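# Insert steel peg fully into block hole, block unmoved

## Task

Push the steel peg completely into the block's hole without shifting the block more than 1.5 cm from its starting spot at any moment (any larger shift fails the attempt). The peg must stay seated on its own, not held there by the robot. Finish by opening the gripper and moving the arm away.

## Robot and tools

Robot: two arms, left_arm and right_arm, mounted facing each other across a table. Each has six revolute joints and a two-finger gripper. Keep every object on the table, and never let the arms collide or press on each other hard. Loose objects may occasionally get a brief push from outside.

Scene frame: origin at the table centre, table surface at z = +0.020 m, +z up. left_arm's base is on the +y side and right_arm's is opposite. The names left and right do not refer to sides of any camera image. Each gripper's fingers extend along its local +x axis and close along its local y axis. The reported end_effector_position is the midpoint between the finger pads, roughly 3 to 4 cm short of the fingertips. It can be inaccurate, especially when the arm is stretched far.

Tool execute_actions takes "actions", a list holding zero or one item, plus an optional "pictures" boolean (images are included by default). An empty list only reports the current state. A wait item is {"steps": N} with N from 1 to 300 control steps; it commands nothing new and returns once N steps have passed since the previous result, and the time spent writing a reply counts toward N. A motion item is {"rows": [...], "steps": N} with N from 1 to 15 (15 if omitted). Each step lasts 1/30 s. Each row is used for one step, and the final row repeats until N steps are done.

Every row is one flat list of 14 numbers covering both arms, even when only one arm should move: left_arm's waist, shoulder, elbow, wrist pitch, wrist yaw, wrist roll, gripper opening, then the same seven for right_arm. The six joint values are absolute target angles in radians, in the same form as the Joint positions line, not offsets. Stated ranges per arm: waist -3.054 to 3.054, shoulder 0.000 to 3.142, elbow 0.000 to 2.356, wrist pitch -1.571 to 1.571, wrist yaw -1.571 to 1.571, wrist roll -3.142 to 3.142. The true stops may differ by up to 0.010 rad either way. A call is rejected, with nothing sent, if a target exceeds a stated end by over 0.010 rad and is also farther out than the joint's last reported angle. Targets past a real stop are clipped to it, and the result may then say "joint sent to its limit" (possibly about an earlier motion). If that line is absent, the joint may still be at its stop.

The gripper opening is an absolute value from -1 to 1. +1 is fully open (pad gap 0.088 m). Empty fingers touch at about -0.80; values below that do not close them further. A full close takes at least about 0.5 s. To hold something, command an opening around 0.07 below the grip_measured reading for a firm grip, or less below it for a light one. Readings may be offset by about 1 mm per gripper and read up to 0.061 too narrow while squeezing hard. Items thinner than about 3 mm get proportionally less force. Pad force tops out near 34 to 49 N and can spike briefly on first contact.

Motion limits: each step, a joint's target is kept within a fixed lead of its measured angle (0.211 rad for waist, shoulder and elbow, 0.213 for wrist pitch, 0.267 for wrist yaw, 0.228 for wrist roll). If the targets would move a gripper more than 70 mm from where it is, all of that arm's targets are pulled back toward the current angles. Large moves therefore take several calls. Friction may stop joints short or swallow small changes, so check the reported angles after each move.

Between calls, the arms keep moving toward the last row sent. They stop once everything has nearly stopped (a stalled move counts as stopped) or when a step is HELD. HELD marks steps where all or part of your row was not sent. "joint command not followed" means a clearance check altered or blocked some joint targets; the rest of the row still ran. The simulation keeps running while you compose a reply.

Result lines: the state line gives each gripper's position (m), orientation quaternion (w, x, y, z) and linear and angular velocity, all in the scene frame. Joint positions and Joint velocities list the six joints per arm, then the pad gap in m. grip_measured is the measured opening on the command scale. Joint torques are the total drive outputs, which are nonzero even in free air. External joint torques estimate resistance from outside forces, including friction and any held weight; "no reading" means no estimate is available.

Things to avoid: a contact torque reaching a joint's load limit (waist 17, shoulder 21.1, elbow 21, wrist pitch 5.55, wrist yaw 5.53, wrist roll 5.19 N m, held weight included) freezes that arm for 10 s and drops the rest of the call. Long holding heats motors. A MOTOR HOT warning starts at 50 °C. At 95 °C the arm is held in place (OVER-TEMPERATURE FAULT), and if it does not cool within 30 to 60 s it loses power and goes limp. Avoid drops, slips, slamming and hard shoving, and above all do not push the block, because it must stay within 1.5 cm of its start. Fast, smooth, low-effort motion is preferred.

zoom_image: {"camera": name, "region": [x0, y0, x1, y1]} magnifies part of that camera's latest image. Coordinates are pixels with (0, 0) at the top left, and the region can be at most 504 by 504. Cameras are cam_head_left, cam_head_right, cam_left_wrist and cam_right_wrist, each 504x504, and images arrive in that order.

finished_scene: {"scene": n} closes the current scene (pass its number), cannot be undone, reports whether the goal was met, and gives the next scene's task if there is one. Replying without any tool call ends everything. If you resume from a summary, first call execute_actions with an empty list to get the current scene number and task.

Each tool is called after ">>>" in YAML: its name, and indented under it one key for each argument.

## Session

>>> execute_actions:
  actions: []

Scene clock: 0.00 s of 4600.00 s.
left_arm: end_effector_position=(+0.2933, +0.3037, +0.2525) grip_measured=+1.000 end_effector_quat_wxyz=(+0.870, -0.051, +0.490, -0.002) end_effector_velocity=(-0.000, +0.001, -0.000) end_effector_angular_velocity=(+0.006, +0.001, +0.007) | right_arm: end_effector_position=(-0.2752, -0.1021, +0.2352) grip_measured=+0.988 end_effector_quat_wxyz=(+0.410, -0.154, -0.063, +0.897) end_effector_velocity=(+0.001, -0.001, -0.000) end_effector_angular_velocity=(+0.015, -0.014, +0.010)
Joint positions: left_arm=[ 1.102  1.166  1.121 -1.066 -0.315 -0.733  0.088] | right_arm=[ 0.749  2.019  1.188  0.6   -0.179 -0.291  0.087]
Joint velocities: left_arm=[-0.002  0.002  0.002 -0.007 -0.007 -0.007  0.   ] | right_arm=[-0.002 -0.002 -0.007  0.007 -0.007 -0.022 -0.   ]
Joint torques (N m, as the arm reports them, + toward a larger angle): no reading
External joint torques (N m, as the arm's controller estimates them; a push from outside toward a larger angle lowers the number): no reading
Heat: left arm: hottest waist 24 °C (+0.0 °C/min); right arm: hottest wrist roll 25 °C (+0.0 °C/min).

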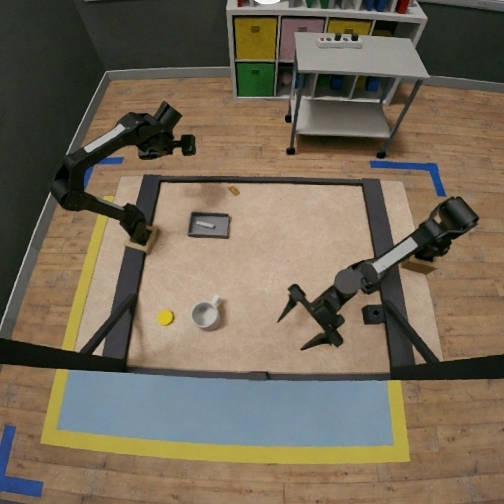

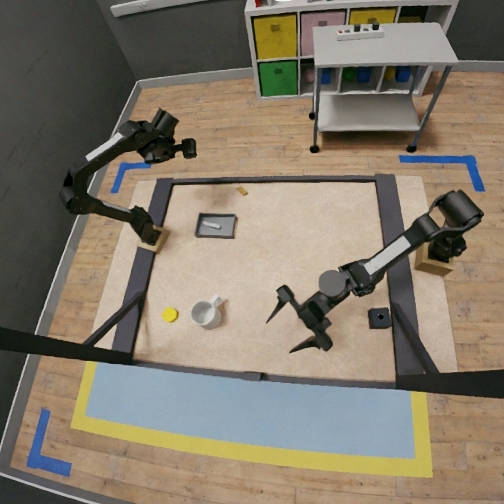

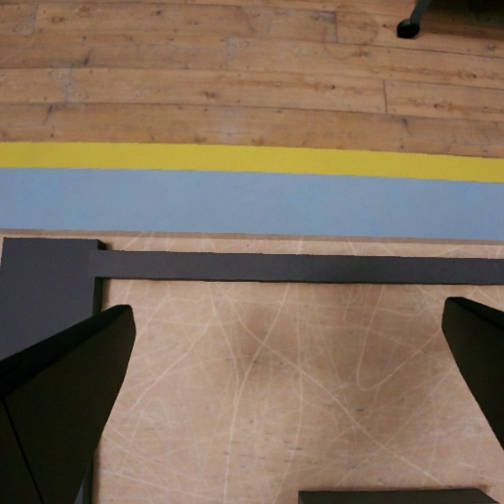

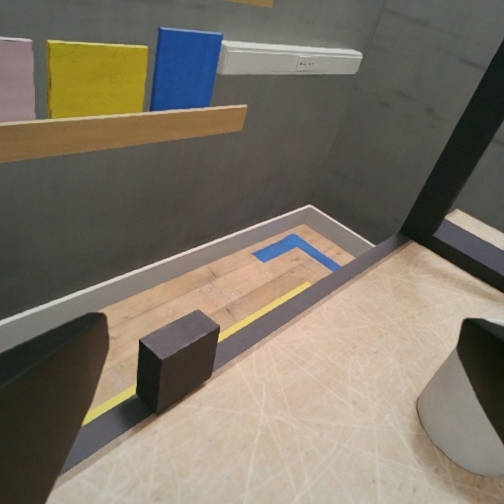

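>>> zoom_image:
  camera: "cam_head_left"
  region: [160, 170, 260, 260]

>>> zoom_image:
  camera: "cam_head_right"
  region: [340, 280, 420, 350]

Region (160, 170, 260, 260) of cam_head_left's 504x504 image, scaled by 5.040, with more detail than that image has; it fills the top 454 rows of this view, and the rest is white.

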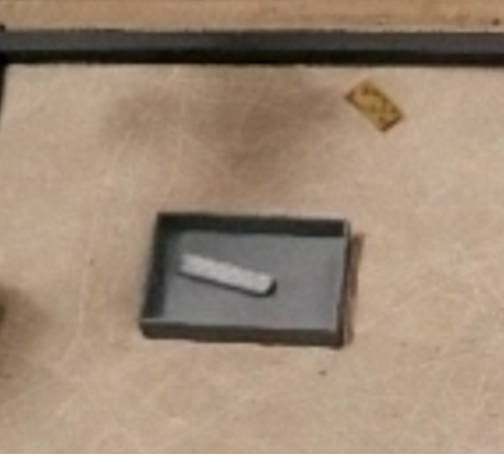

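Region (340, 280, 420, 350) of cam_head_right's 504x504 image, scaled by 6.300, with more detail than that image has; it fills the top 441 rows of this view, and the rest is white.

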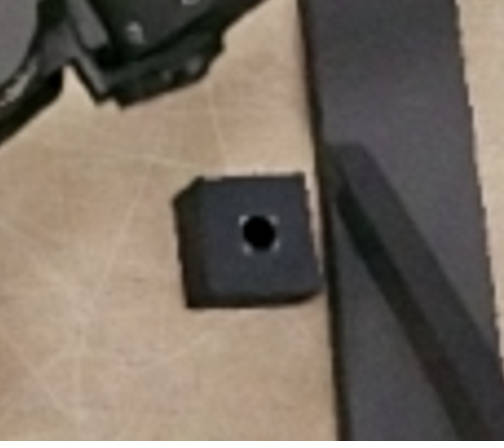

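>>> execute_actions:
  actions:
    - {"rows":[[0.47,1.4,1.2,-1.371,0,0,1,1.09,1.4,1.2,-1.371,0,0,1]],"steps":15}
  pictures: false

>>> execute_actions:
  actions:
    - {"steps":45}

Scene clock: 62.23 s of 4600.00 s.
left_arm: end_effector_position=(+0.1192, +0.2219, +0.2000) grip_measured=+1.000 end_effector_quat_wxyz=(+0.555, +0.437, +0.558, -0.435) end_effector_velocity=(-0.024, +0.007, -0.000) end_effector_angular_velocity=(+0.052, +0.005, -0.347) | right_arm: end_effector_position=(-0.3288, -0.2714, +0.3604) grip_measured=+0.988 end_effector_quat_wxyz=(+0.344, -0.161, +0.055, +0.923) end_effector_velocity=(+0.269, -0.231, +0.282) end_effector_angular_velocity=(-0.232, -0.151, -0.078)
Joint positions: left_arm=[ 0.48   1.394  1.187 -1.368 -0.    -0.027  0.088] | right_arm=[ 1.091  1.498  1.191 -0.034 -0.012 -0.014  0.087]
Joint velocities: left_arm=[-0.105 -0.002 -0.002 -0.051 -0.007  0.242  0.   ] | right_arm=[ 0.002 -1.365  0.076 -1.707  0.051  0.095 -0.   ]
Joint torques (N m, as the arm reports them, + toward a larger angle): left_arm=[ 0.14 -3.32  5.91 -0.08 -0.03  0.11] | right_arm=[-0.44 -6.77  8.4   1.11  0.25  0.23]
External joint torques (N m, as the arm's controller estimates them; a push from outside toward a larger angle lowers the number): left_arm=[-0.15  0.85  0.37 -0.45  0.05  0.12] | right_arm=[ 0.19 -3.72  2.73 -0.3   0.18  0.21]
Heat: left arm: hottest wrist pitch 26 °C (+2.0 °C/min); right arm: hottest shoulder 37 °C (+11.1 °C/min).
Steps of this call (steps 1 to 90: nothing new was sent; then 58.73 s passed at rest; steps 91 to 105: all 15 steps of this action). Readings (joint positions):
91: left_arm=[1.094 1.182 1.127 -1.088 -0.299 -0.709] | right_arm=[0.754 2.009 1.188 0.585 -0.161 -0.273]
92: left_arm=[1.057 1.213 1.150 -1.147 -0.239 -0.656] | right_arm=[0.772 1.989 1.188 0.534 -0.121 -0.231]
94: left_arm=[0.960 1.290 1.177 -1.224 -0.130 -0.551] | right_arm=[0.830 1.944 1.188 0.470 -0.086 -0.163]
98: left_arm=[0.730 1.390 1.179 -1.337 -0.029 -0.300] | right_arm=[0.968 1.816 1.189 0.334 -0.046 -0.080]
105: the state above

Scene clock: 63.73 s of 4600.00 s.
left_arm: end_effector_position=(+0.1176, +0.2219, +0.2000) grip_measured=+1.000 end_effector_quat_wxyz=(+0.548, +0.446, +0.551, -0.444) end_effector_velocity=(+0.000, +0.003, +0.001) end_effector_angular_velocity=(+0.004, -0.007, +0.005) | right_arm: end_effector_position=(-0.1572, -0.4226, +0.2429) grip_measured=+0.988 end_effector_quat_wxyz=(+0.251, -0.655, +0.249, +0.668) end_effector_velocity=(+0.001, -0.003, -0.000) end_effector_angular_velocity=(-0.021, +0.009, +0.000)
Joint positions: left_arm=[ 0.473  1.394  1.187 -1.369 -0.    -0.003  0.088] | right_arm=[ 1.09   1.394  1.21  -1.368 -0.004 -0.006  0.087]
Joint velocities: left_arm=[-0.002 -0.007 -0.002 -0.007 -0.007 -0.007  0.   ] | right_arm=[-0.007 -0.002 -0.002 -0.007 -0.022 -0.007 -0.   ]
Joint torques (N m, as the arm reports them, + toward a larger angle): left_arm=[-0.36 -3.28  6.03 -0.16  0.01  0.09] | right_arm=[-0.03 -4.43  5.33 -0.11  0.16  0.21]
External joint torques (N m, as the arm's controller estimates them; a push from outside toward a larger angle lowers the number): left_arm=[-0.36  1.02  0.48 -0.48  0.03  0.09] | right_arm=[-0.02  0.14 -0.63 -0.48  0.17  0.21]
Heat: left arm: hottest wrist pitch 26 °C (+2.0 °C/min); right arm: hottest shoulder 36 °C (+10.0 °C/min).
Steps of this call (steps 1 to 45: the robot went on to your last target). Readings (joint positions):
1: left_arm=[0.478 1.394 1.187 -1.369 -0.000 -0.020] | right_arm=[1.091 1.457 1.196 -0.088 -0.008 -0.012]
2: left_arm=[0.477 1.394 1.187 -1.369 -0.000 -0.014] | right_arm=[1.090 1.424 1.203 -0.141 -0.006 -0.010]
4: left_arm=[0.476 1.394 1.187 -1.369 -0.000 -0.008] | right_arm=[1.090 1.389 1.215 -0.251 -0.005 -0.008]
8: left_arm=[0.474 1.394 1.187 -1.369 -0.000 -0.004] | right_arm=[1.090 1.390 1.213 -0.491 -0.004 -0.007]
45: the state above
All arms were judged still, so your last target was given up. Only a new action makes them travel on or press farther. Fingers that are still opening or closing keep moving.

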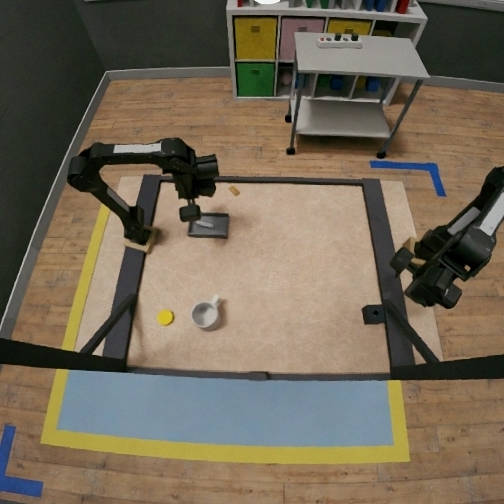

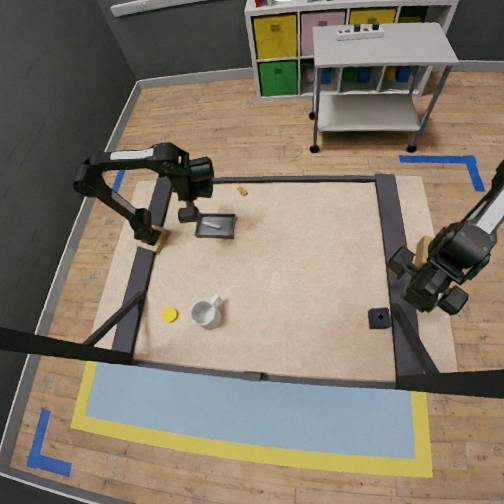

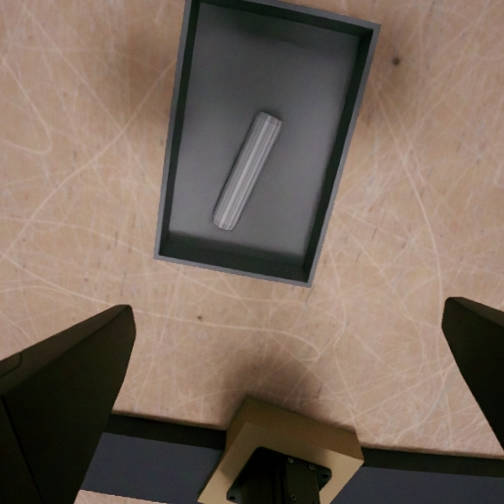

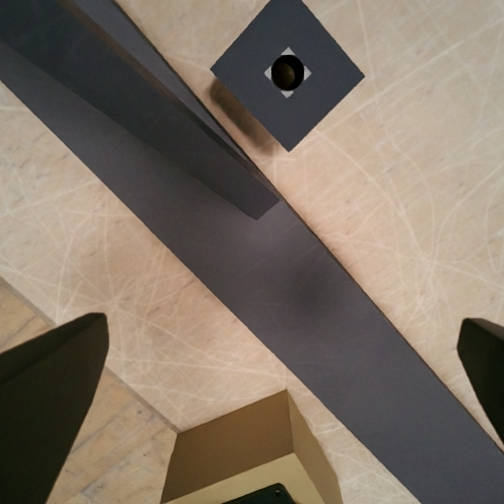

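>>> execute_actions:
  actions:
    - {"rows":[[0.49,1.425,1.13,-1.275,0,0.1,0.8,1.08,1.47,1.24,-1.33,0,0,0.8],[0.49,1.425,1.13,-1.275,0,0.1,0.6,1.08,1.47,1.24,-1.33,0,0,0.6],[0.5,1.45,1.06,-1.18,0,0.2,0.5,1.07,1.55,1.275,-1.29,0,0,0.5],[0.5,1.45,1.06,-1.18,0,0.2,0.4,1.07,1.55,1.275,-1.29,0,0,0.4],[0.51,1.48,1.0,-1.09,0,0.3,0.3,1.06,1.63,1.31,-1.25,0,0,0.3],[0.51,1.48,1.0,-1.09,0,0.3,0.2,1.06,1.63,1.31,-1.25,0,0,0.2],[0.52,1.504,0.93,-0.995,0,0.41,0.1,1.055,1.7025,1.34,-1.2085,0,0,0.1]],"steps":15}
  pictures: false

>>> execute_actions:
  actions:
    - {"steps":15}

Scene clock: 114.60 s of 4600.00 s.
left_arm: end_effector_position=(+0.1316, +0.2057, +0.1162) grip_measured=+0.115 end_effector_quat_wxyz=(+0.465, +0.535, +0.457, -0.538) end_effector_velocity=(+0.002, -0.015, -0.001) end_effector_angular_velocity=(-0.075, -0.012, -0.068) | right_arm: end_effector_position=(-0.2033, -0.3685, +0.2002) grip_measured=+0.115 end_effector_quat_wxyz=(+0.259, -0.659, +0.263, +0.656) end_effector_velocity=(-0.022, +0.021, +0.023) end_effector_angular_velocity=(+0.084, +0.099, +0.005)
Joint positions: left_arm=[ 0.516  1.5    0.941 -1.001 -0.     0.4    0.045] | right_arm=[ 1.058  1.688  1.326 -1.214 -0.004 -0.006  0.045]
Joint velocities: left_arm=[-0.002 -0.002 -0.007  0.081  0.007  0.066 -0.007] | right_arm=[-0.002 -0.002  0.09   0.037 -0.007 -0.007 -0.007]
Joint torques (N m, as the arm reports them, + toward a larger angle): left_arm=[ 0.43 -3.94  3.57 -0.08  0.03  0.08] | right_arm=[-0.2  -6.22  7.21  0.23  0.14  0.18]
External joint torques (N m, as the arm's controller estimates them; a push from outside toward a larger angle lowers the number): left_arm=[ 0.45  0.79 -1.53 -0.32  0.01  0.07] | right_arm=[-0.19  0.6   1.49 -0.08  0.15  0.18]
Heat: left arm: hottest elbow 26 °C (+0.0 °C/min); right arm: hottest shoulder 30 °C (-6.0 °C/min).
Steps of this call (steps 1 to 90: nothing new was sent; then 47.37 s passed at rest; steps 91 to 105: all 15 steps of this action). Readings (joint positions):
91: left_arm=[0.474 1.396 1.182 -1.362 -0.000 0.013] | right_arm=[1.090 1.400 1.211 -1.368 -0.004 -0.006]
92: left_arm=[0.477 1.397 1.173 -1.332 -0.000 0.041] | right_arm=[1.088 1.411 1.217 -1.363 -0.004 -0.006]
94: left_arm=[0.486 1.410 1.134 -1.252 -0.000 0.117] | right_arm=[1.082 1.462 1.241 -1.330 -0.004 -0.006]
98: left_arm=[0.506 1.468 1.010 -1.085 -0.000 0.303] | right_arm=[1.065 1.611 1.302 -1.252 -0.004 -0.006]
105: the state above

Scene clock: 115.10 s of 4600.00 s.
left_arm: end_effector_position=(+0.1318, +0.2051, +0.1159) grip_measured=+0.103 end_effector_quat_wxyz=(+0.464, +0.536, +0.455, -0.540) end_effector_velocity=(-0.002, +0.001, +0.000) end_effector_angular_velocity=(+0.005, +0.009, +0.019) | right_arm: end_effector_position=(-0.2048, -0.3671, +0.2017) grip_measured=+0.103 end_effector_quat_wxyz=(+0.260, -0.656, +0.262, +0.659) end_effector_velocity=(+0.003, -0.003, -0.000) end_effector_angular_velocity=(-0.020, -0.011, -0.010)
Joint positions: left_arm=[ 0.516  1.5    0.94  -0.997 -0.     0.407  0.044] | right_arm=[ 1.058  1.688  1.332 -1.211 -0.004 -0.006  0.044]
Joint velocities: left_arm=[-0.002  0.002  0.002 -0.007  0.007 -0.022 -0.   ] | right_arm=[-0.002  0.002  0.002 -0.022 -0.007  0.007 -0.   ]
Joint torques (N m, as the arm reports them, + toward a larger angle): left_arm=[ 0.39 -4.    3.67  0.06  0.05  0.09] | right_arm=[-0.26 -6.21  7.23  0.26  0.11  0.21]
External joint torques (N m, as the arm's controller estimates them; a push from outside toward a larger angle lowers the number): left_arm=[ 0.4   0.78 -1.68 -0.3   0.03  0.09] | right_arm=[-0.27  0.61  1.31 -0.1   0.13  0.21]
Heat: left arm: hottest elbow 26 °C (+0.0 °C/min); right arm: hottest shoulder 30 °C (-6.1 °C/min).
Steps of this call (steps 1 to 15: the robot went on to your last target). Readings (joint positions):
1: left_arm=[0.516 1.500 0.941 -1.000 -0.000 0.402] | right_arm=[1.058 1.688 1.329 -1.213 -0.004 -0.006]
2: left_arm=[0.516 1.500 0.941 -1.000 -0.000 0.403] | right_arm=[1.058 1.688 1.331 -1.212 -0.004 -0.006]
4: left_arm=[0.516 1.500 0.940 -0.999 -0.000 0.405] | right_arm=[1.058 1.688 1.332 -1.211 -0.004 -0.006]
8: left_arm=[0.516 1.500 0.940 -0.997 -0.000 0.407] | right_arm=[1.058 1.688 1.332 -1.211 -0.004 -0.006]
15: the state above
All arms were judged still, so your last target was given up. Only a new action makes them travel on or press farther. Fingers that are still opening or closing keep moving.

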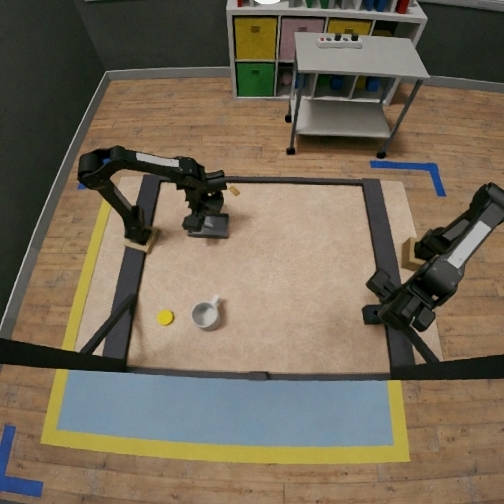

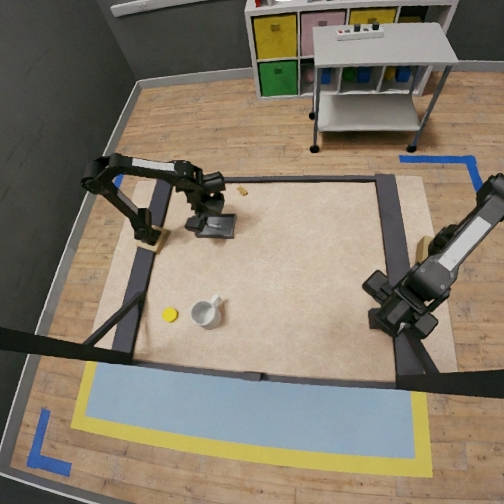

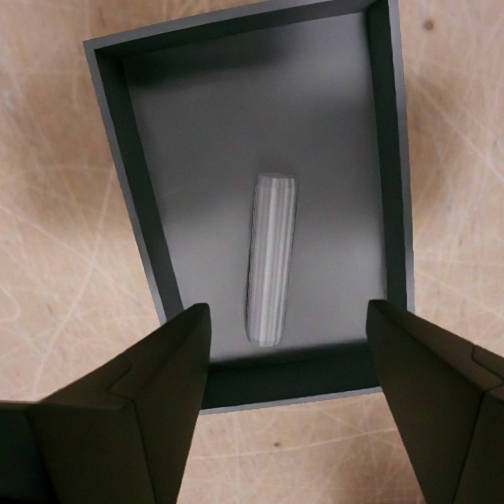

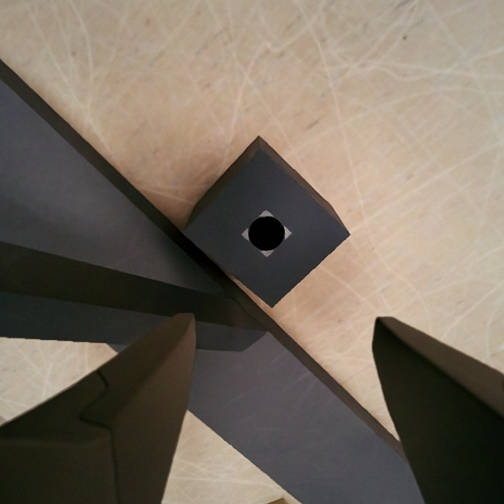

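>>> zoom_image:
  camera: "cam_left_wrist"
  region: [60, 0, 460, 420]

Region (60, 0, 460, 420) of cam_left_wrist's 504x504 image, scaled by 1.200, with more detail than that image has; it fills the left 480 columns of this view, and the rest is white.

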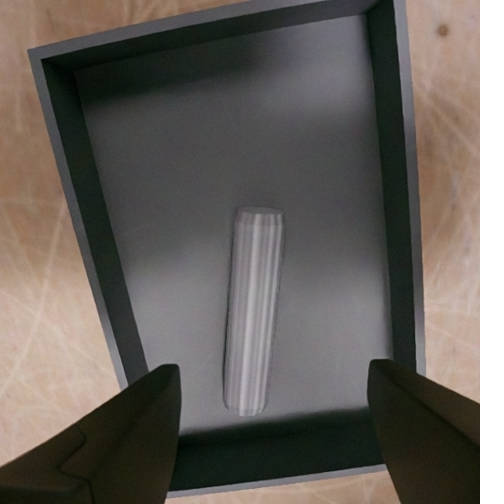

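>>> execute_actions:
  actions:
    - {"rows":[[0.53,1.51,0.92,-0.97,0,0.45,0,1.055,1.7025,1.34,-1.2085,0,0,0.1],[0.54,1.52,0.89,-0.94,0,0.5,-0.1,1.055,1.7025,1.34,-1.2085,0,0,0.1],[0.553,1.53,0.86,-0.9,0,0.538,-0.15,1.055,1.7025,1.34,-1.2085,0,0,0.1],[0.553,1.54,0.83,-0.865,0,0.538,-0.15,1.055,1.7025,1.34,-1.2085,0,0,0.1],[0.553,1.548,0.80,-0.833,0,0.538,-0.15,1.055,1.7025,1.34,-1.2085,0,0,0.1]],"steps":15}
  pictures: false

>>> execute_actions:
  actions:
    - {"steps":10}

Scene clock: 146.73 s of 4600.00 s.
left_arm: end_effector_position=(+0.1371, +0.2158, +0.0763) grip_measured=-0.146 end_effector_quat_wxyz=(+0.434, +0.559, +0.433, -0.559) end_effector_velocity=(-0.001, +0.010, -0.003) end_effector_angular_velocity=(+0.037, +0.003, -0.005) | right_arm: end_effector_position=(-0.2048, -0.3671, +0.2017) grip_measured=+0.103 end_effector_quat_wxyz=(+0.260, -0.656, +0.262, +0.659) end_effector_velocity=(+0.008, +0.000, +0.000) end_effector_angular_velocity=(+0.001, -0.031, -0.000)
Joint positions: left_arm=[ 0.549  1.542  0.809 -0.836 -0.     0.534  0.032] | right_arm=[ 1.058  1.688  1.332 -1.211 -0.004 -0.006  0.044]
Joint velocities: left_arm=[ 0.002 -0.002 -0.017 -0.022 -0.007  0.007 -0.001] | right_arm=[-0.007 -0.002 -0.002 -0.022  0.022 -0.007 -0.   ]
Joint torques (N m, as the arm reports them, + toward a larger angle): left_arm=[ 0.52 -3.71  3.52  0.05  0.05  0.11] | right_arm=[-0.25 -6.22  7.3   0.26  0.12  0.2 ]
External joint torques (N m, as the arm's controller estimates them; a push from outside toward a larger angle lowers the number): left_arm=[ 0.52  0.96 -1.3  -0.25  0.03  0.11] | right_arm=[-0.23  0.58  1.44 -0.06  0.13  0.19]
Heat: left arm: hottest wrist pitch 25 °C (+0.0 °C/min); right arm: hottest shoulder 30 °C (-2.0 °C/min).
Steps of this call (steps 1 to 90: nothing new was sent; then 28.13 s passed at rest; steps 91 to 105: all 15 steps of this action). Readings (joint positions):
91: left_arm=[0.517 1.500 0.939 -0.994 -0.000 0.414] | right_arm=[1.058 1.688 1.332 -1.211 -0.004 -0.006]
92: left_arm=[0.520 1.500 0.933 -0.981 -0.000 0.433] | right_arm=[1.058 1.688 1.332 -1.211 -0.004 -0.006]
94: left_arm=[0.533 1.506 0.904 -0.932 -0.000 0.485] | right_arm=[1.058 1.688 1.332 -1.211 -0.004 -0.006]
98: left_arm=[0.549 1.536 0.826 -0.862 -0.000 0.524] | right_arm=[1.058 1.688 1.332 -1.211 -0.004 -0.006]
105: the state above

Scene clock: 147.07 s of 4600.00 s.
left_arm: end_effector_position=(+0.1371, +0.2156, +0.0763) grip_measured=-0.147 end_effector_quat_wxyz=(+0.434, +0.559, +0.432, -0.559) end_effector_velocity=(+0.002, +0.003, -0.000) end_effector_angular_velocity=(+0.013, -0.019, -0.010) | right_arm: end_effector_position=(-0.2048, -0.3671, +0.2017) grip_measured=+0.103 end_effector_quat_wxyz=(+0.260, -0.656, +0.262, +0.659) end_effector_velocity=(+0.001, -0.002, +0.000) end_effector_angular_velocity=(-0.010, -0.000, +0.020)
Joint positions: left_arm=[ 0.549  1.542  0.809 -0.835 -0.     0.535  0.032] | right_arm=[ 1.058  1.688  1.332 -1.211 -0.004 -0.006  0.044]
Joint velocities: left_arm=[-0.002 -0.002 -0.002 -0.007 -0.022  0.007 -0.   ] | right_arm=[-0.002 -0.002 -0.002 -0.007 -0.007 -0.022 -0.   ]
Joint torques (N m, as the arm reports them, + toward a larger angle): left_arm=[ 0.39 -3.68  3.42  0.07  0.05  0.09] | right_arm=[-0.29 -6.23  7.29  0.25  0.13  0.19]
External joint torques (N m, as the arm's controller estimates them; a push from outside toward a larger angle lowers the number): left_arm=[ 0.41  1.05 -1.52 -0.26  0.03  0.09] | right_arm=[-0.32  0.65  1.34 -0.11  0.14  0.19]
Heat: left arm: hottest wrist pitch 25 °C (+0.0 °C/min); right arm: hottest shoulder 30 °C (-2.0 °C/min).
Steps of this call (steps 1 to 10: the robot went on to your last target). Readings (joint positions):
1: left_arm=[0.549 1.542 0.809 -0.836 -0.000 0.534] | right_arm=[1.058 1.688 1.332 -1.211 -0.004 -0.006]
2: left_arm=[0.549 1.542 0.809 -0.836 -0.000 0.535] | right_arm=[1.058 1.688 1.332 -1.211 -0.004 -0.006]
4: left_arm=[0.549 1.542 0.809 -0.835 -0.000 0.535] | right_arm=[1.058 1.688 1.332 -1.211 -0.004 -0.006]
8: left_arm=[0.549 1.542 0.809 -0.835 -0.000 0.535] | right_arm=[1.058 1.688 1.332 -1.211 -0.004 -0.006]
10: the state above

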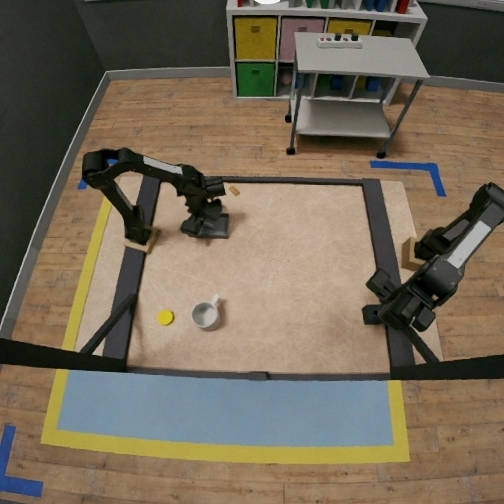

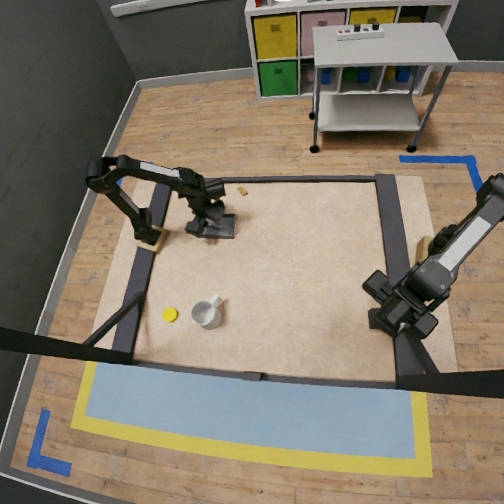

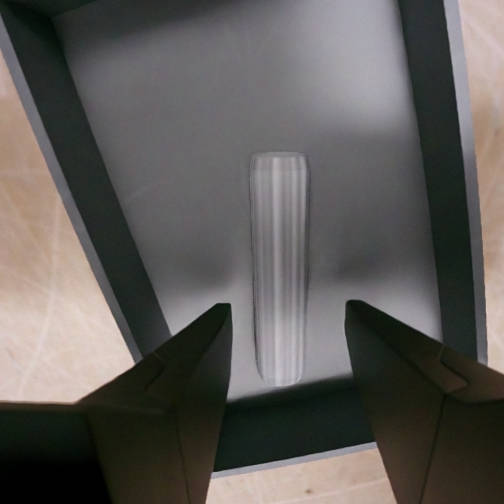

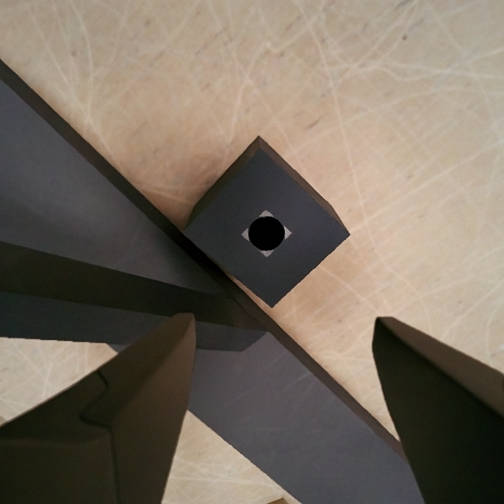

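>>> execute_actions:
  actions:
    - {"rows":[[0.553,1.56,0.79,-0.81,0,0.538,-0.15,1.055,1.7025,1.34,-1.2085,0,0,0.1],[0.553,1.574,0.773,-0.783,0,0.538,-0.15,1.055,1.7025,1.34,-1.2085,0,0,0.1]],"steps":15}

Scene clock: 154.37 s of 4600.00 s.
left_arm: end_effector_position=(+0.1372, +0.2158, +0.0655) grip_measured=-0.147 end_effector_quat_wxyz=(+0.434, +0.559, +0.432, -0.559) end_effector_velocity=(-0.001, +0.004, -0.001) end_effector_angular_velocity=(+0.014, -0.004, +0.005) | right_arm: end_effector_position=(-0.2048, -0.3671, +0.2017) grip_measured=+0.103 end_effector_quat_wxyz=(+0.260, -0.656, +0.262, +0.659) end_effector_velocity=(+0.001, -0.002, +0.000) end_effector_angular_velocity=(-0.010, -0.000, +0.020)
Joint positions: left_arm=[ 0.55   1.565  0.782 -0.785 -0.     0.535  0.032] | right_arm=[ 1.058  1.688  1.332 -1.211 -0.004 -0.006  0.044]
Joint velocities: left_arm=[-0.002 -0.002 -0.007 -0.007 -0.007 -0.007 -0.   ] | right_arm=[-0.002 -0.002 -0.002 -0.007 -0.007 -0.022  0.   ]
Joint torques (N m, as the arm reports them, + toward a larger angle): left_arm=[ 0.43 -3.52  3.2   0.07  0.05  0.08] | right_arm=[-0.27 -6.22  7.27  0.26  0.12  0.2 ]
External joint torques (N m, as the arm's controller estimates them; a push from outside toward a larger angle lowers the number): left_arm=[ 0.45  1.26 -1.64 -0.27  0.02  0.08] | right_arm=[-0.31  0.62  1.38 -0.07  0.14  0.2 ]
Heat: left arm: hottest wrist pitch 25 °C (-1.0 °C/min); right arm: hottest shoulder 30 °C (-1.0 °C/min).
Steps of this call (steps 1 to 15: the robot went on to your last target; steps 16 to 90: nothing new was sent; then 3.80 s passed at rest; steps 91 to 105: all 15 steps of this action). Readings (joint positions):
91: left_arm=[0.550 1.543 0.808 -0.832 -0.000 0.535] | right_arm=[1.058 1.688 1.332 -1.211 -0.004 -0.006]
92: left_arm=[0.550 1.545 0.804 -0.821 -0.000 0.535] | right_arm=[1.058 1.688 1.332 -1.211 -0.004 -0.006]
94: left_arm=[0.550 1.554 0.795 -0.799 -0.000 0.535] | right_arm=[1.058 1.688 1.332 -1.211 -0.004 -0.006]
98: left_arm=[0.550 1.565 0.782 -0.790 -0.000 0.535] | right_arm=[1.058 1.688 1.332 -1.211 -0.004 -0.006]
105: the state above

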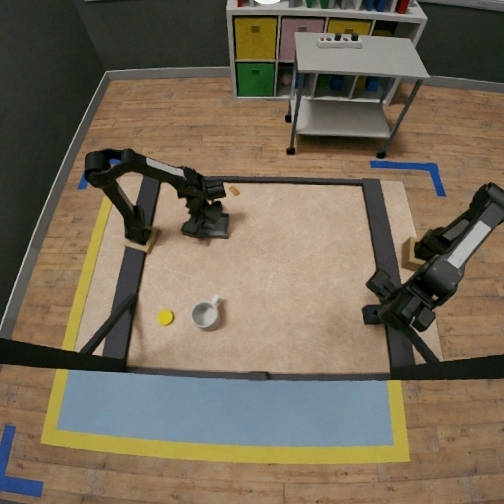

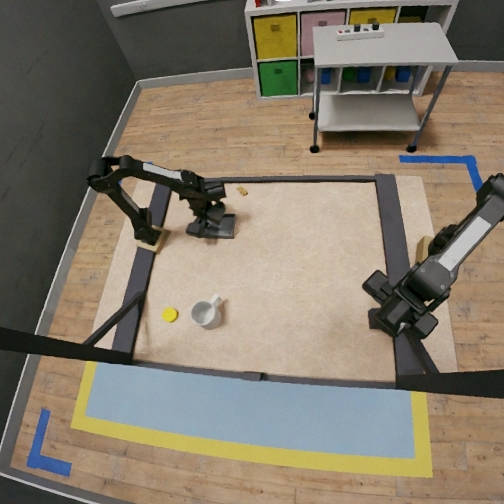

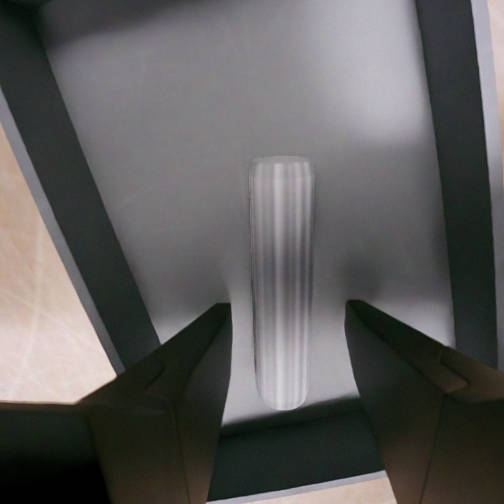

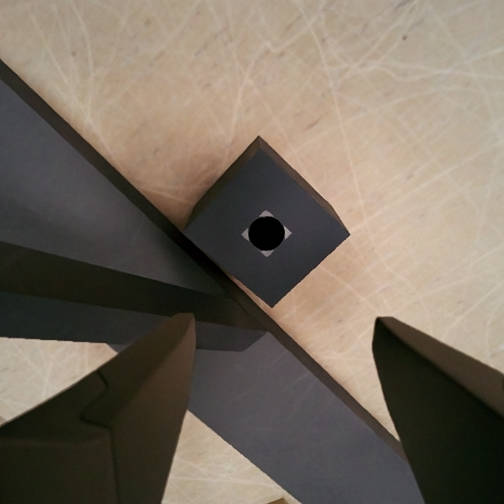

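>>> execute_actions:
  actions:
    - {"rows":[[0.553,1.581,0.765,-0.77,0,0.538,-0.2,1.055,1.7025,1.34,-1.2085,0,0,0.1],[0.553,1.581,0.765,-0.77,0,0.538,-0.25,1.055,1.7025,1.34,-1.2085,0,0,0.1],[0.553,1.581,0.765,-0.77,0,0.538,-0.3,1.055,1.7025,1.34,-1.2085,0,0,0.1],[0.553,1.581,0.765,-0.77,0,0.538,-0.33,1.055,1.7025,1.34,-1.2085,0,0,0.1],[0.553,1.581,0.765,-0.77,0,0.538,-0.36,1.055,1.7025,1.34,-1.2085,0,0,0.1],[0.553,1.581,0.765,-0.77,0,0.538,-0.4,1.055,1.7025,1.34,-1.2085,0,0,0.1],[0.553,1.581,0.765,-0.77,0,0.538,-0.43,1.055,1.7025,1.34,-1.2085,0,0,0.1],[0.553,1.581,0.765,-0.77,0,0.538,-0.46,1.055,1.7025,1.34,-1.2085,0,0,0.1],[0.553,1.581,0.765,-0.77,0,0.538,-0.49,1.055,1.7025,1.34,-1.2085,0,0,0.1],[0.553,1.581,0.765,-0.77,0,0.538,-0.52,1.055,1.7025,1.34,-1.2085,0,0,0.1],[0.553,1.581,0.765,-0.77,0,0.538,-0.55,1.055,1.7025,1.34,-1.2085,0,0,0.1],[0.553,1.581,0.765,-0.77,0,0.538,-0.6,1.055,1.7025,1.34,-1.2085,0,0,0.1]],"steps":15}
  pictures: false

>>> execute_actions:
  actions:
    - {"steps":10}

Scene clock: 168.20 s of 4600.00 s.
left_arm: end_effector_position=(+0.1371, +0.2161, +0.0625) grip_measured=-0.525 end_effector_quat_wxyz=(+0.434, +0.559, +0.433, -0.559) end_effector_velocity=(+0.000, +0.004, -0.000) end_effector_angular_velocity=(+0.023, -0.001, +0.010) | right_arm: end_effector_position=(-0.2048, -0.3671, +0.2017) grip_measured=+0.103 end_effector_quat_wxyz=(+0.260, -0.656, +0.262, +0.659) end_effector_velocity=(+0.001, +0.002, +0.000) end_effector_angular_velocity=(+0.010, +0.000, +0.005)
Joint positions: left_arm=[ 0.55   1.572  0.775 -0.772 -0.     0.535  0.013] | right_arm=[ 1.058  1.688  1.332 -1.211 -0.004 -0.006  0.044]
Joint velocities: left_arm=[ 0.002  0.002  0.002 -0.022 -0.007 -0.007  0.   ] | right_arm=[-0.002 -0.002 -0.002  0.007  0.007 -0.007 -0.   ]
Joint torques (N m, as the arm reports them, + toward a larger angle): left_arm=[ 0.41 -3.34  3.24  0.1   0.06  0.09] | right_arm=[-0.3  -6.19  7.26  0.25  0.13  0.18]
External joint torques (N m, as the arm's controller estimates them; a push from outside toward a larger angle lowers the number): left_arm=[ 0.36  1.44 -1.58 -0.24  0.04  0.09] | right_arm=[-0.33  0.62  1.36 -0.1   0.14  0.18]
Heat: left arm: hottest wrist pitch 25 °C (-1.0 °C/min); right arm: hottest shoulder 30 °C (+0.0 °C/min).
Steps of this call (steps 1 to 15: the robot went on to your last target; steps 16 to 90: nothing new was sent; then 10.33 s passed at rest; steps 91 to 105: all 15 steps of this action). Readings (joint positions):
91: left_arm=[0.550 1.566 0.781 -0.784 -0.000 0.535] | right_arm=[1.058 1.688 1.332 -1.211 -0.004 -0.006]
92: left_arm=[0.550 1.567 0.780 -0.779 -0.000 0.535] | right_arm=[1.058 1.688 1.332 -1.211 -0.004 -0.006]
94: left_arm=[0.550 1.570 0.777 -0.775 -0.000 0.535] | right_arm=[1.058 1.688 1.332 -1.211 -0.004 -0.006]
98: left_arm=[0.550 1.572 0.775 -0.773 -0.000 0.535] | right_arm=[1.058 1.688 1.332 -1.211 -0.004 -0.006]
105: the state above

Scene clock: 168.53 s of 4600.00 s.
left_arm: end_effector_position=(+0.1371, +0.2161, +0.0625) grip_measured=-0.525 end_effector_quat_wxyz=(+0.434, +0.559, +0.433, -0.559) end_effector_velocity=(-0.002, +0.001, +0.001) end_effector_angular_velocity=(+0.000, +0.008, +0.005) | right_arm: end_effector_position=(-0.2048, -0.3671, +0.2017) grip_measured=+0.103 end_effector_quat_wxyz=(+0.260, -0.656, +0.262, +0.659) end_effector_velocity=(+0.001, -0.002, +0.000) end_effector_angular_velocity=(-0.010, -0.000, +0.005)
Joint positions: left_arm=[ 0.55   1.572  0.775 -0.772 -0.     0.535  0.013] | right_arm=[ 1.058  1.688  1.332 -1.211 -0.004 -0.006  0.044]
Joint velocities: left_arm=[-0.002 -0.007 -0.002 -0.007  0.007 -0.007 -0.   ] | right_arm=[-0.002 -0.002 -0.002 -0.007 -0.007 -0.007  0.   ]
Joint torques (N m, as the arm reports them, + toward a larger angle): left_arm=[ 0.39 -3.42  3.22  0.07  0.05  0.09] | right_arm=[-0.25 -6.17  7.26  0.24  0.11  0.2 ]
External joint torques (N m, as the arm's controller estimates them; a push from outside toward a larger angle lowers the number): left_arm=[ 0.4   1.4  -1.55 -0.24  0.02  0.09] | right_arm=[-0.28  0.68  1.37 -0.1   0.13  0.2 ]
Heat: left arm: hottest wrist pitch 25 °C (-1.0 °C/min); right arm: hottest shoulder 30 °C (+0.0 °C/min).
Steps of this call (steps 1 to 10: the robot went on to your last target). Readings (joint positions):
1: left_arm=[0.550 1.572 0.775 -0.772 -0.000 0.535] | right_arm=[1.058 1.688 1.332 -1.211 -0.004 -0.006]
2: left_arm=[0.550 1.572 0.775 -0.772 -0.000 0.535] | right_arm=[1.058 1.688 1.332 -1.211 -0.004 -0.006]
4: left_arm=[0.550 1.572 0.775 -0.772 -0.000 0.535] | right_arm=[1.058 1.688 1.332 -1.211 -0.004 -0.006]
8: left_arm=[0.550 1.572 0.775 -0.772 -0.000 0.535] | right_arm=[1.058 1.688 1.332 -1.211 -0.004 -0.006]
10: the state above

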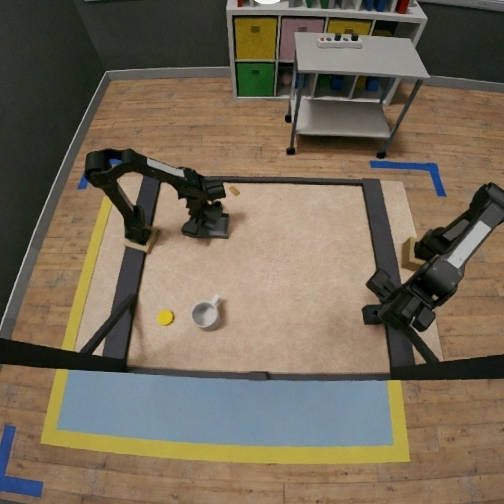

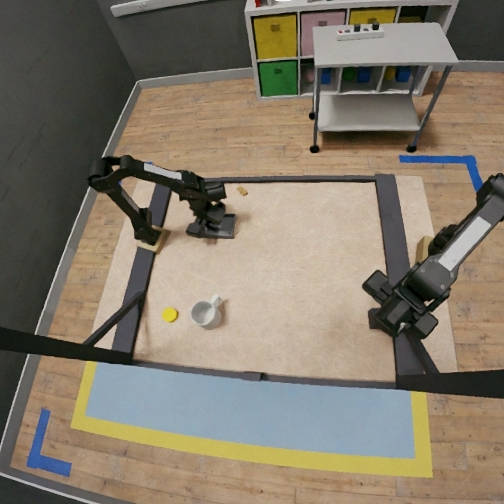

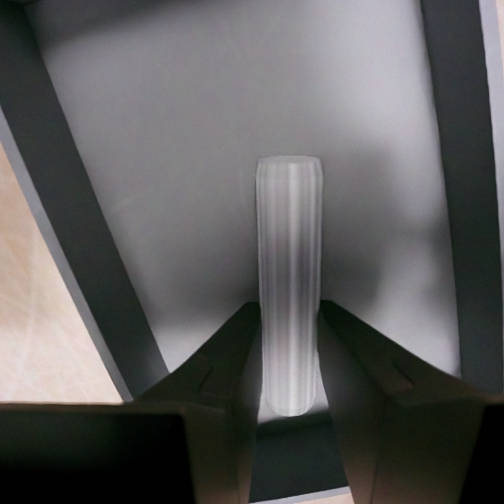

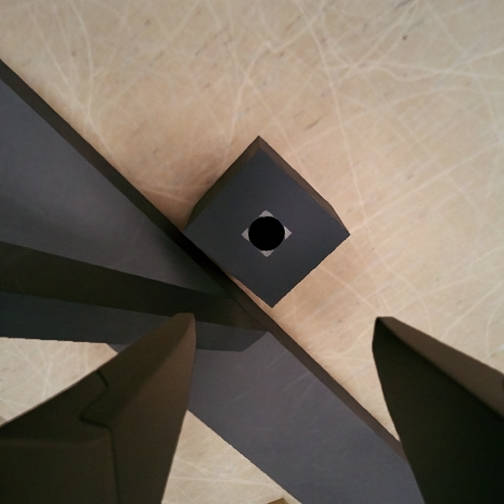

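>>> execute_actions:
  actions:
    - {"rows":[[0.553,1.56,0.80,-0.81,0,0.538,-0.6,1.0,1.7025,1.36,-1.22,0,0,0.1],[0.553,1.55,0.83,-0.85,0,0.538,-0.6,0.95,1.7025,1.38,-1.24,0,0,0.1],[0.553,1.53,0.87,-0.91,0,0.538,-0.6,0.88,1.7025,1.40,-1.26,0,0,0.1],[0.553,1.51,0.91,-0.97,0,0.538,-0.6,0.8,1.7025,1.42,-1.28,0,0,0.1],[0.553,1.49,0.96,-1.04,0,0.5,-0.6,0.72,1.7025,1.44,-1.3,0,0,0.1],[0.54,1.47,1.01,-1.08,0,0.45,-0.6,0.64,1.7025,1.46,-1.32,0,0,0.1],[0.52,1.46,1.06,-1.08,0,0.4,-0.6,0.56,1.7025,1.48,-1.34,0,0,0.1],[0.49,1.45,1.10,-1.03,0,0.35,-0.6,0.48,1.7025,1.5,-1.36,0,0,0.1],[0.46,1.45,1.13,-0.96,0,0.3,-0.6,0.4,1.7025,1.5,-1.37,0,0,0.1],[0.43,1.45,1.15,-0.88,0,0.25,-0.6,0.33,1.7025,1.5,-1.37,0,0,0.1],[0.40,1.46,1.16,-0.8,0,0.2,-0.6,0.27,1.7025,1.5,-1.37,0,0,0.1],[0.37,1.47,1.17,-0.72,0,0.15,-0.6,0.22,1.7025,1.5,-1.37,0,0,0.1],[0.34,1.48,1.17,-0.64,0,0.1,-0.6,0.19,1.7025,1.5,-1.37,0,0,0.1],[0.31,1.5,1.17,-0.56,0,0.05,-0.6,0.18,1.7025,1.5,-1.37,0,0,0.1],[0.28,1.52,1.17,-0.48,0,0.0,-0.6,0.18,1.7025,1.5,-1.37,0,0,0.1]],"steps":15}
  pictures: false

>>> execute_actions:
  actions:
    - {"rows":[[0.21,1.9,1.2,0.4,0,-0.003,-0.6,0.18,1.7025,1.5,-1.37,0,0,0.1]],"steps":15}
  pictures: false

>>> execute_actions:
  actions:
    - {"rows":[[0.21,2.412,1.23,1.19,0,-0.003,-0.6,0.18,1.7025,1.5,-1.37,0,0,0.1]],"steps":15}
  pictures: false

>>> execute_actions:
  actions:
    - {"steps":25}

Scene clock: 207.73 s of 4600.00 s.
left_arm: end_effector_position=(+0.1102, +0.0931, +0.1941) grip_measured=-0.525 end_effector_quat_wxyz=(+0.614, +0.388, +0.340, -0.598) end_effector_velocity=(-0.312, -0.452, +0.217) end_effector_angular_velocity=(-1.926, +0.567, +0.427) | right_arm: end_effector_position=(-0.0110, -0.2703, +0.2406) grip_measured=+0.103 end_effector_quat_wxyz=(+0.479, -0.518, +0.477, +0.524) end_effector_velocity=(+0.537, +0.030, -0.001) end_effector_angular_velocity=(-0.069, -0.028, -1.754)
Joint positions: left_arm=[ 0.376  1.481  1.135 -0.731 -0.002  0.143  0.013] | right_arm=[ 0.329  1.693  1.491 -1.361 -0.004 -0.006  0.044]
Joint velocities: left_arm=[-1.028  0.217  0.3    1.766 -0.007 -1.648 -0.   ] | right_arm=[-1.746  0.002 -0.002 -0.066  0.022  0.007 -0.   ]
Joint torques (N m, as the arm reports them, + toward a larger angle): left_arm=[-1.03 -3.32  6.14  0.64  0.07 -0.15] | right_arm=[-0.12 -6.85  7.33 -0.2   0.14  0.18]
External joint torques (N m, as the arm's controller estimates them; a push from outside toward a larger angle lowers the number): left_arm=[-0.62  1.13  0.87 -0.24 -0.03 -0.16] | right_arm=[-0.21  0.41  1.48 -0.44  0.16  0.18]
Heat: left arm: hottest wrist pitch 25 °C (+0.0 °C/min); right arm: hottest shoulder 30 °C (+0.0 °C/min).
Steps of this call (steps 1 to 15: the robot went on to your last target; steps 16 to 90: nothing new was sent; then 35.70 s passed at rest; steps 91 to 105: all 15 steps of this action). Readings (joint positions):
91: left_arm=[0.550 1.572 0.776 -0.774 -0.000 0.535] | right_arm=[1.056 1.688 1.333 -1.211 -0.004 -0.006]
92: left_arm=[0.550 1.572 0.782 -0.790 -0.000 0.535] | right_arm=[1.043 1.689 1.339 -1.215 -0.004 -0.006]
94: left_arm=[0.550 1.567 0.812 -0.864 -0.000 0.535] | right_arm=[0.974 1.692 1.365 -1.238 -0.006 -0.006]
98: left_arm=[0.540 1.511 0.954 -1.024 -0.001 0.453] | right_arm=[0.740 1.693 1.442 -1.305 -0.004 -0.006]
105: the state above

Scene clock: 208.23 s of 4600.00 s.
left_arm: end_effector_position=(+0.0424, -0.0674, +0.1573) grip_measured=-0.525 end_effector_quat_wxyz=(+0.654, +0.219, +0.207, -0.694) end_effector_velocity=(-0.012, -0.247, +0.372) end_effector_angular_velocity=(-1.929, +0.102, +0.020) | right_arm: end_effector_position=(+0.0358, -0.2711, +0.2407) grip_measured=+0.103 end_effector_quat_wxyz=(+0.517, -0.484, +0.514, +0.484) end_effector_velocity=(-0.001, -0.002, +0.001) end_effector_angular_velocity=(-0.002, +0.007, +0.034)
Joint positions: left_arm=[0.21  1.908 1.187 0.11  0.002 0.001 0.013] | right_arm=[ 0.18   1.693  1.491 -1.367  0.004 -0.005  0.044]
Joint velocities: left_arm=[-0.002 -0.027  0.081  1.824 -0.022 -0.007 -0.   ] | right_arm=[-0.002 -0.007 -0.002 -0.007 -0.007 -0.037 -0.   ]
Joint torques (N m, as the arm reports them, + toward a larger angle): left_arm=[ 0.04 -8.78  5.89  1.02 -0.04 -0.13] | right_arm=[-0.03 -6.77  7.37 -0.14 -0.17  0.16]
External joint torques (N m, as the arm's controller estimates them; a push from outside toward a larger angle lowers the number): left_arm=[ 0.03  0.65 -0.77 -0.68 -0.03 -0.14] | right_arm=[-0.07  0.25  1.36 -0.48 -0.16  0.16]
Heat: left arm: hottest wrist pitch 25 °C (+0.0 °C/min); right arm: hottest shoulder 30 °C (+0.0 °C/min).
Steps of this call (steps 1 to 15: all 15 steps of this action). Readings (joint positions):
1: left_arm=[0.342 1.501 1.147 -0.679 -0.002 0.103] | right_arm=[0.274 1.693 1.491 -1.362 -0.001 -0.006]
2: left_arm=[0.308 1.534 1.166 -0.632 -0.002 0.078] | right_arm=[0.230 1.693 1.491 -1.363 0.003 -0.005]
4: left_arm=[0.255 1.624 1.192 -0.513 0.000 0.041] | right_arm=[0.185 1.693 1.491 -1.366 0.004 -0.005]
8: left_arm=[0.212 1.826 1.196 -0.289 0.002 0.009] | right_arm=[0.179 1.693 1.491 -1.367 0.004 -0.005]
15: the state above

Scene clock: 208.73 s of 4600.00 s.
left_arm: end_effector_position=(+0.0385, -0.1370, +0.0816) grip_measured=-0.525 end_effector_quat_wxyz=(+0.683, +0.072, +0.069, -0.724) end_effector_velocity=(+0.000, -0.044, +0.226) end_effector_angular_velocity=(-1.406, +0.085, +0.011) | right_arm: end_effector_position=(+0.0358, -0.2712, +0.2407) grip_measured=+0.103 end_effector_quat_wxyz=(+0.517, -0.484, +0.514, +0.483) end_effector_velocity=(-0.001, -0.005, +0.000) end_effector_angular_velocity=(-0.021, +0.009, -0.010)
Joint positions: left_arm=[ 0.21   2.404  1.23   0.973  0.002 -0.     0.013] | right_arm=[ 0.18   1.693  1.491 -1.367  0.004 -0.005  0.044]
Joint velocities: left_arm=[ 0.002  0.193 -0.061  1.663 -0.007 -0.007 -0.   ] | right_arm=[-0.002 -0.002 -0.002 -0.022 -0.007  0.007 -0.   ]
Joint torques (N m, as the arm reports them, + toward a larger angle): left_arm=[  0.01 -10.16   4.48   1.95  -0.04  -0.1 ] | right_arm=[-0.03 -6.79  7.37 -0.12 -0.18  0.17]
External joint torques (N m, as the arm's controller estimates them; a push from outside toward a larger angle lowers the number): left_arm=[-0.12  1.75 -1.33 -0.12 -0.03 -0.11] | right_arm=[-0.07  0.11  1.45 -0.46 -0.16  0.17]
Heat: left arm: hottest wrist pitch 25 °C (+0.0 °C/min); right arm: hottest shoulder 30 °C (+0.0 °C/min).
Steps of this call (steps 1 to 15: all 15 steps of this action). Readings (joint positions):
1: left_arm=[0.210 1.926 1.193 0.169 0.002 0.001] | right_arm=[0.180 1.693 1.491 -1.367 0.004 -0.005]
2: left_arm=[0.210 1.961 1.212 0.242 0.002 0.000] | right_arm=[0.180 1.693 1.491 -1.367 0.004 -0.005]
4: left_arm=[0.210 2.052 1.245 0.367 0.002 0.000] | right_arm=[0.180 1.693 1.491 -1.367 0.004 -0.005]
8: left_arm=[0.210 2.254 1.241 0.565 0.002 0.000] | right_arm=[0.180 1.693 1.491 -1.367 0.004 -0.005]
15: the state above

Scene clock: 209.57 s of 4600.00 s.
left_arm: end_effector_position=(+0.0383, -0.1409, +0.1227) grip_measured=-0.525 end_effector_quat_wxyz=(+0.686, -0.001, -0.001, -0.727) end_effector_velocity=(-0.000, +0.000, -0.004) end_effector_angular_velocity=(+0.022, +0.006, +0.005) | right_arm: end_effector_position=(+0.0358, -0.2712, +0.2407) grip_measured=+0.103 end_effector_quat_wxyz=(+0.517, -0.484, +0.514, +0.483) end_effector_velocity=(-0.001, -0.004, +0.001) end_effector_angular_velocity=(-0.017, +0.008, -0.010)
Joint positions: left_arm=[ 0.21   2.412  1.229  1.185  0.002 -0.     0.013] | right_arm=[ 0.18   1.693  1.491 -1.367  0.004 -0.005  0.044]
Joint velocities: left_arm=[-0.002 -0.002 -0.002 -0.022 -0.007 -0.007 -0.   ] | right_arm=[-0.002 -0.002  0.002 -0.022 -0.007  0.007  0.   ]
Joint torques (N m, as the arm reports them, + toward a larger angle): left_arm=[-0.01 -9.49  4.07  1.4  -0.06 -0.09] | right_arm=[ 0.08 -6.79  7.35 -0.12 -0.14  0.17]
External joint torques (N m, as the arm's controller estimates them; a push from outside toward a larger angle lowers the number): left_arm=[-0.01  0.77 -0.75 -0.32 -0.06 -0.1 ] | right_arm=[ 0.08  0.05  1.44 -0.47 -0.14  0.17]
Heat: left arm: hottest wrist pitch 25 °C (+0.0 °C/min); right arm: hottest shoulder 30 °C (+0.0 °C/min).
Steps of this call (steps 1 to 25: the robot went on to your last target). Readings (joint positions):
1: left_arm=[0.210 2.408 1.229 1.029 0.002 -0.000] | right_arm=[0.180 1.693 1.491 -1.367 0.004 -0.005]
2: left_arm=[0.210 2.410 1.229 1.081 0.002 -0.000] | right_arm=[0.180 1.693 1.491 -1.367 0.004 -0.005]
4: left_arm=[0.210 2.410 1.229 1.145 0.002 -0.000] | right_arm=[0.180 1.693 1.491 -1.367 0.004 -0.005]
8: left_arm=[0.210 2.410 1.230 1.172 0.002 -0.000] | right_arm=[0.180 1.693 1.491 -1.367 0.004 -0.005]
25: the state above

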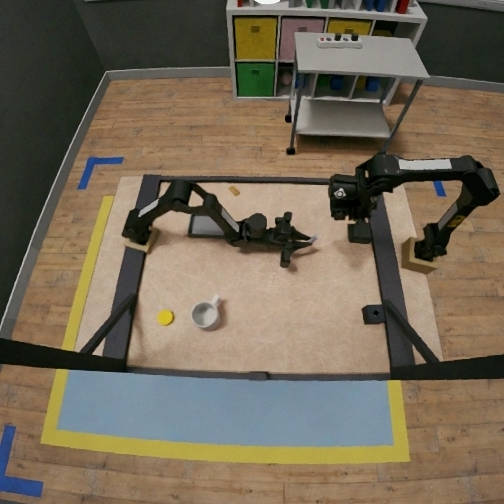

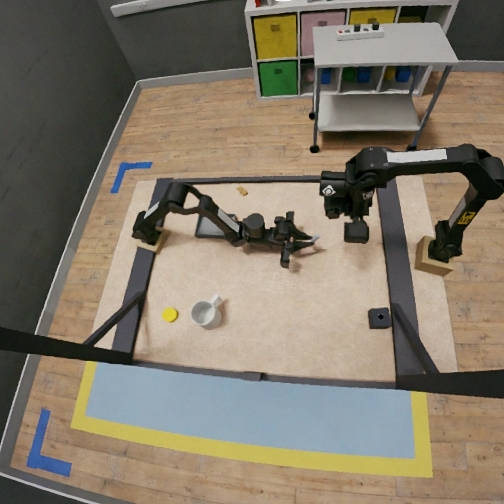

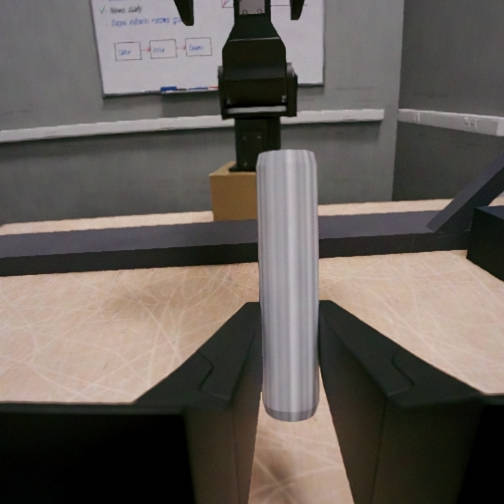

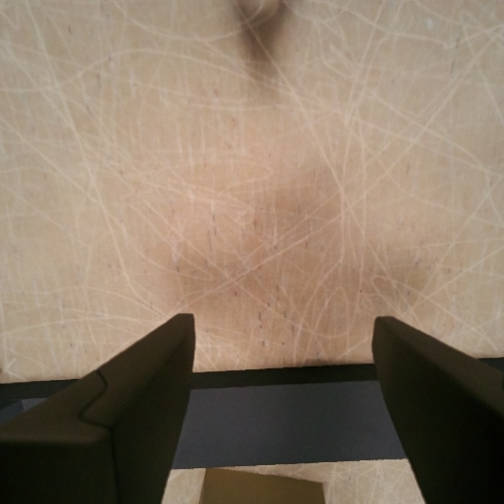

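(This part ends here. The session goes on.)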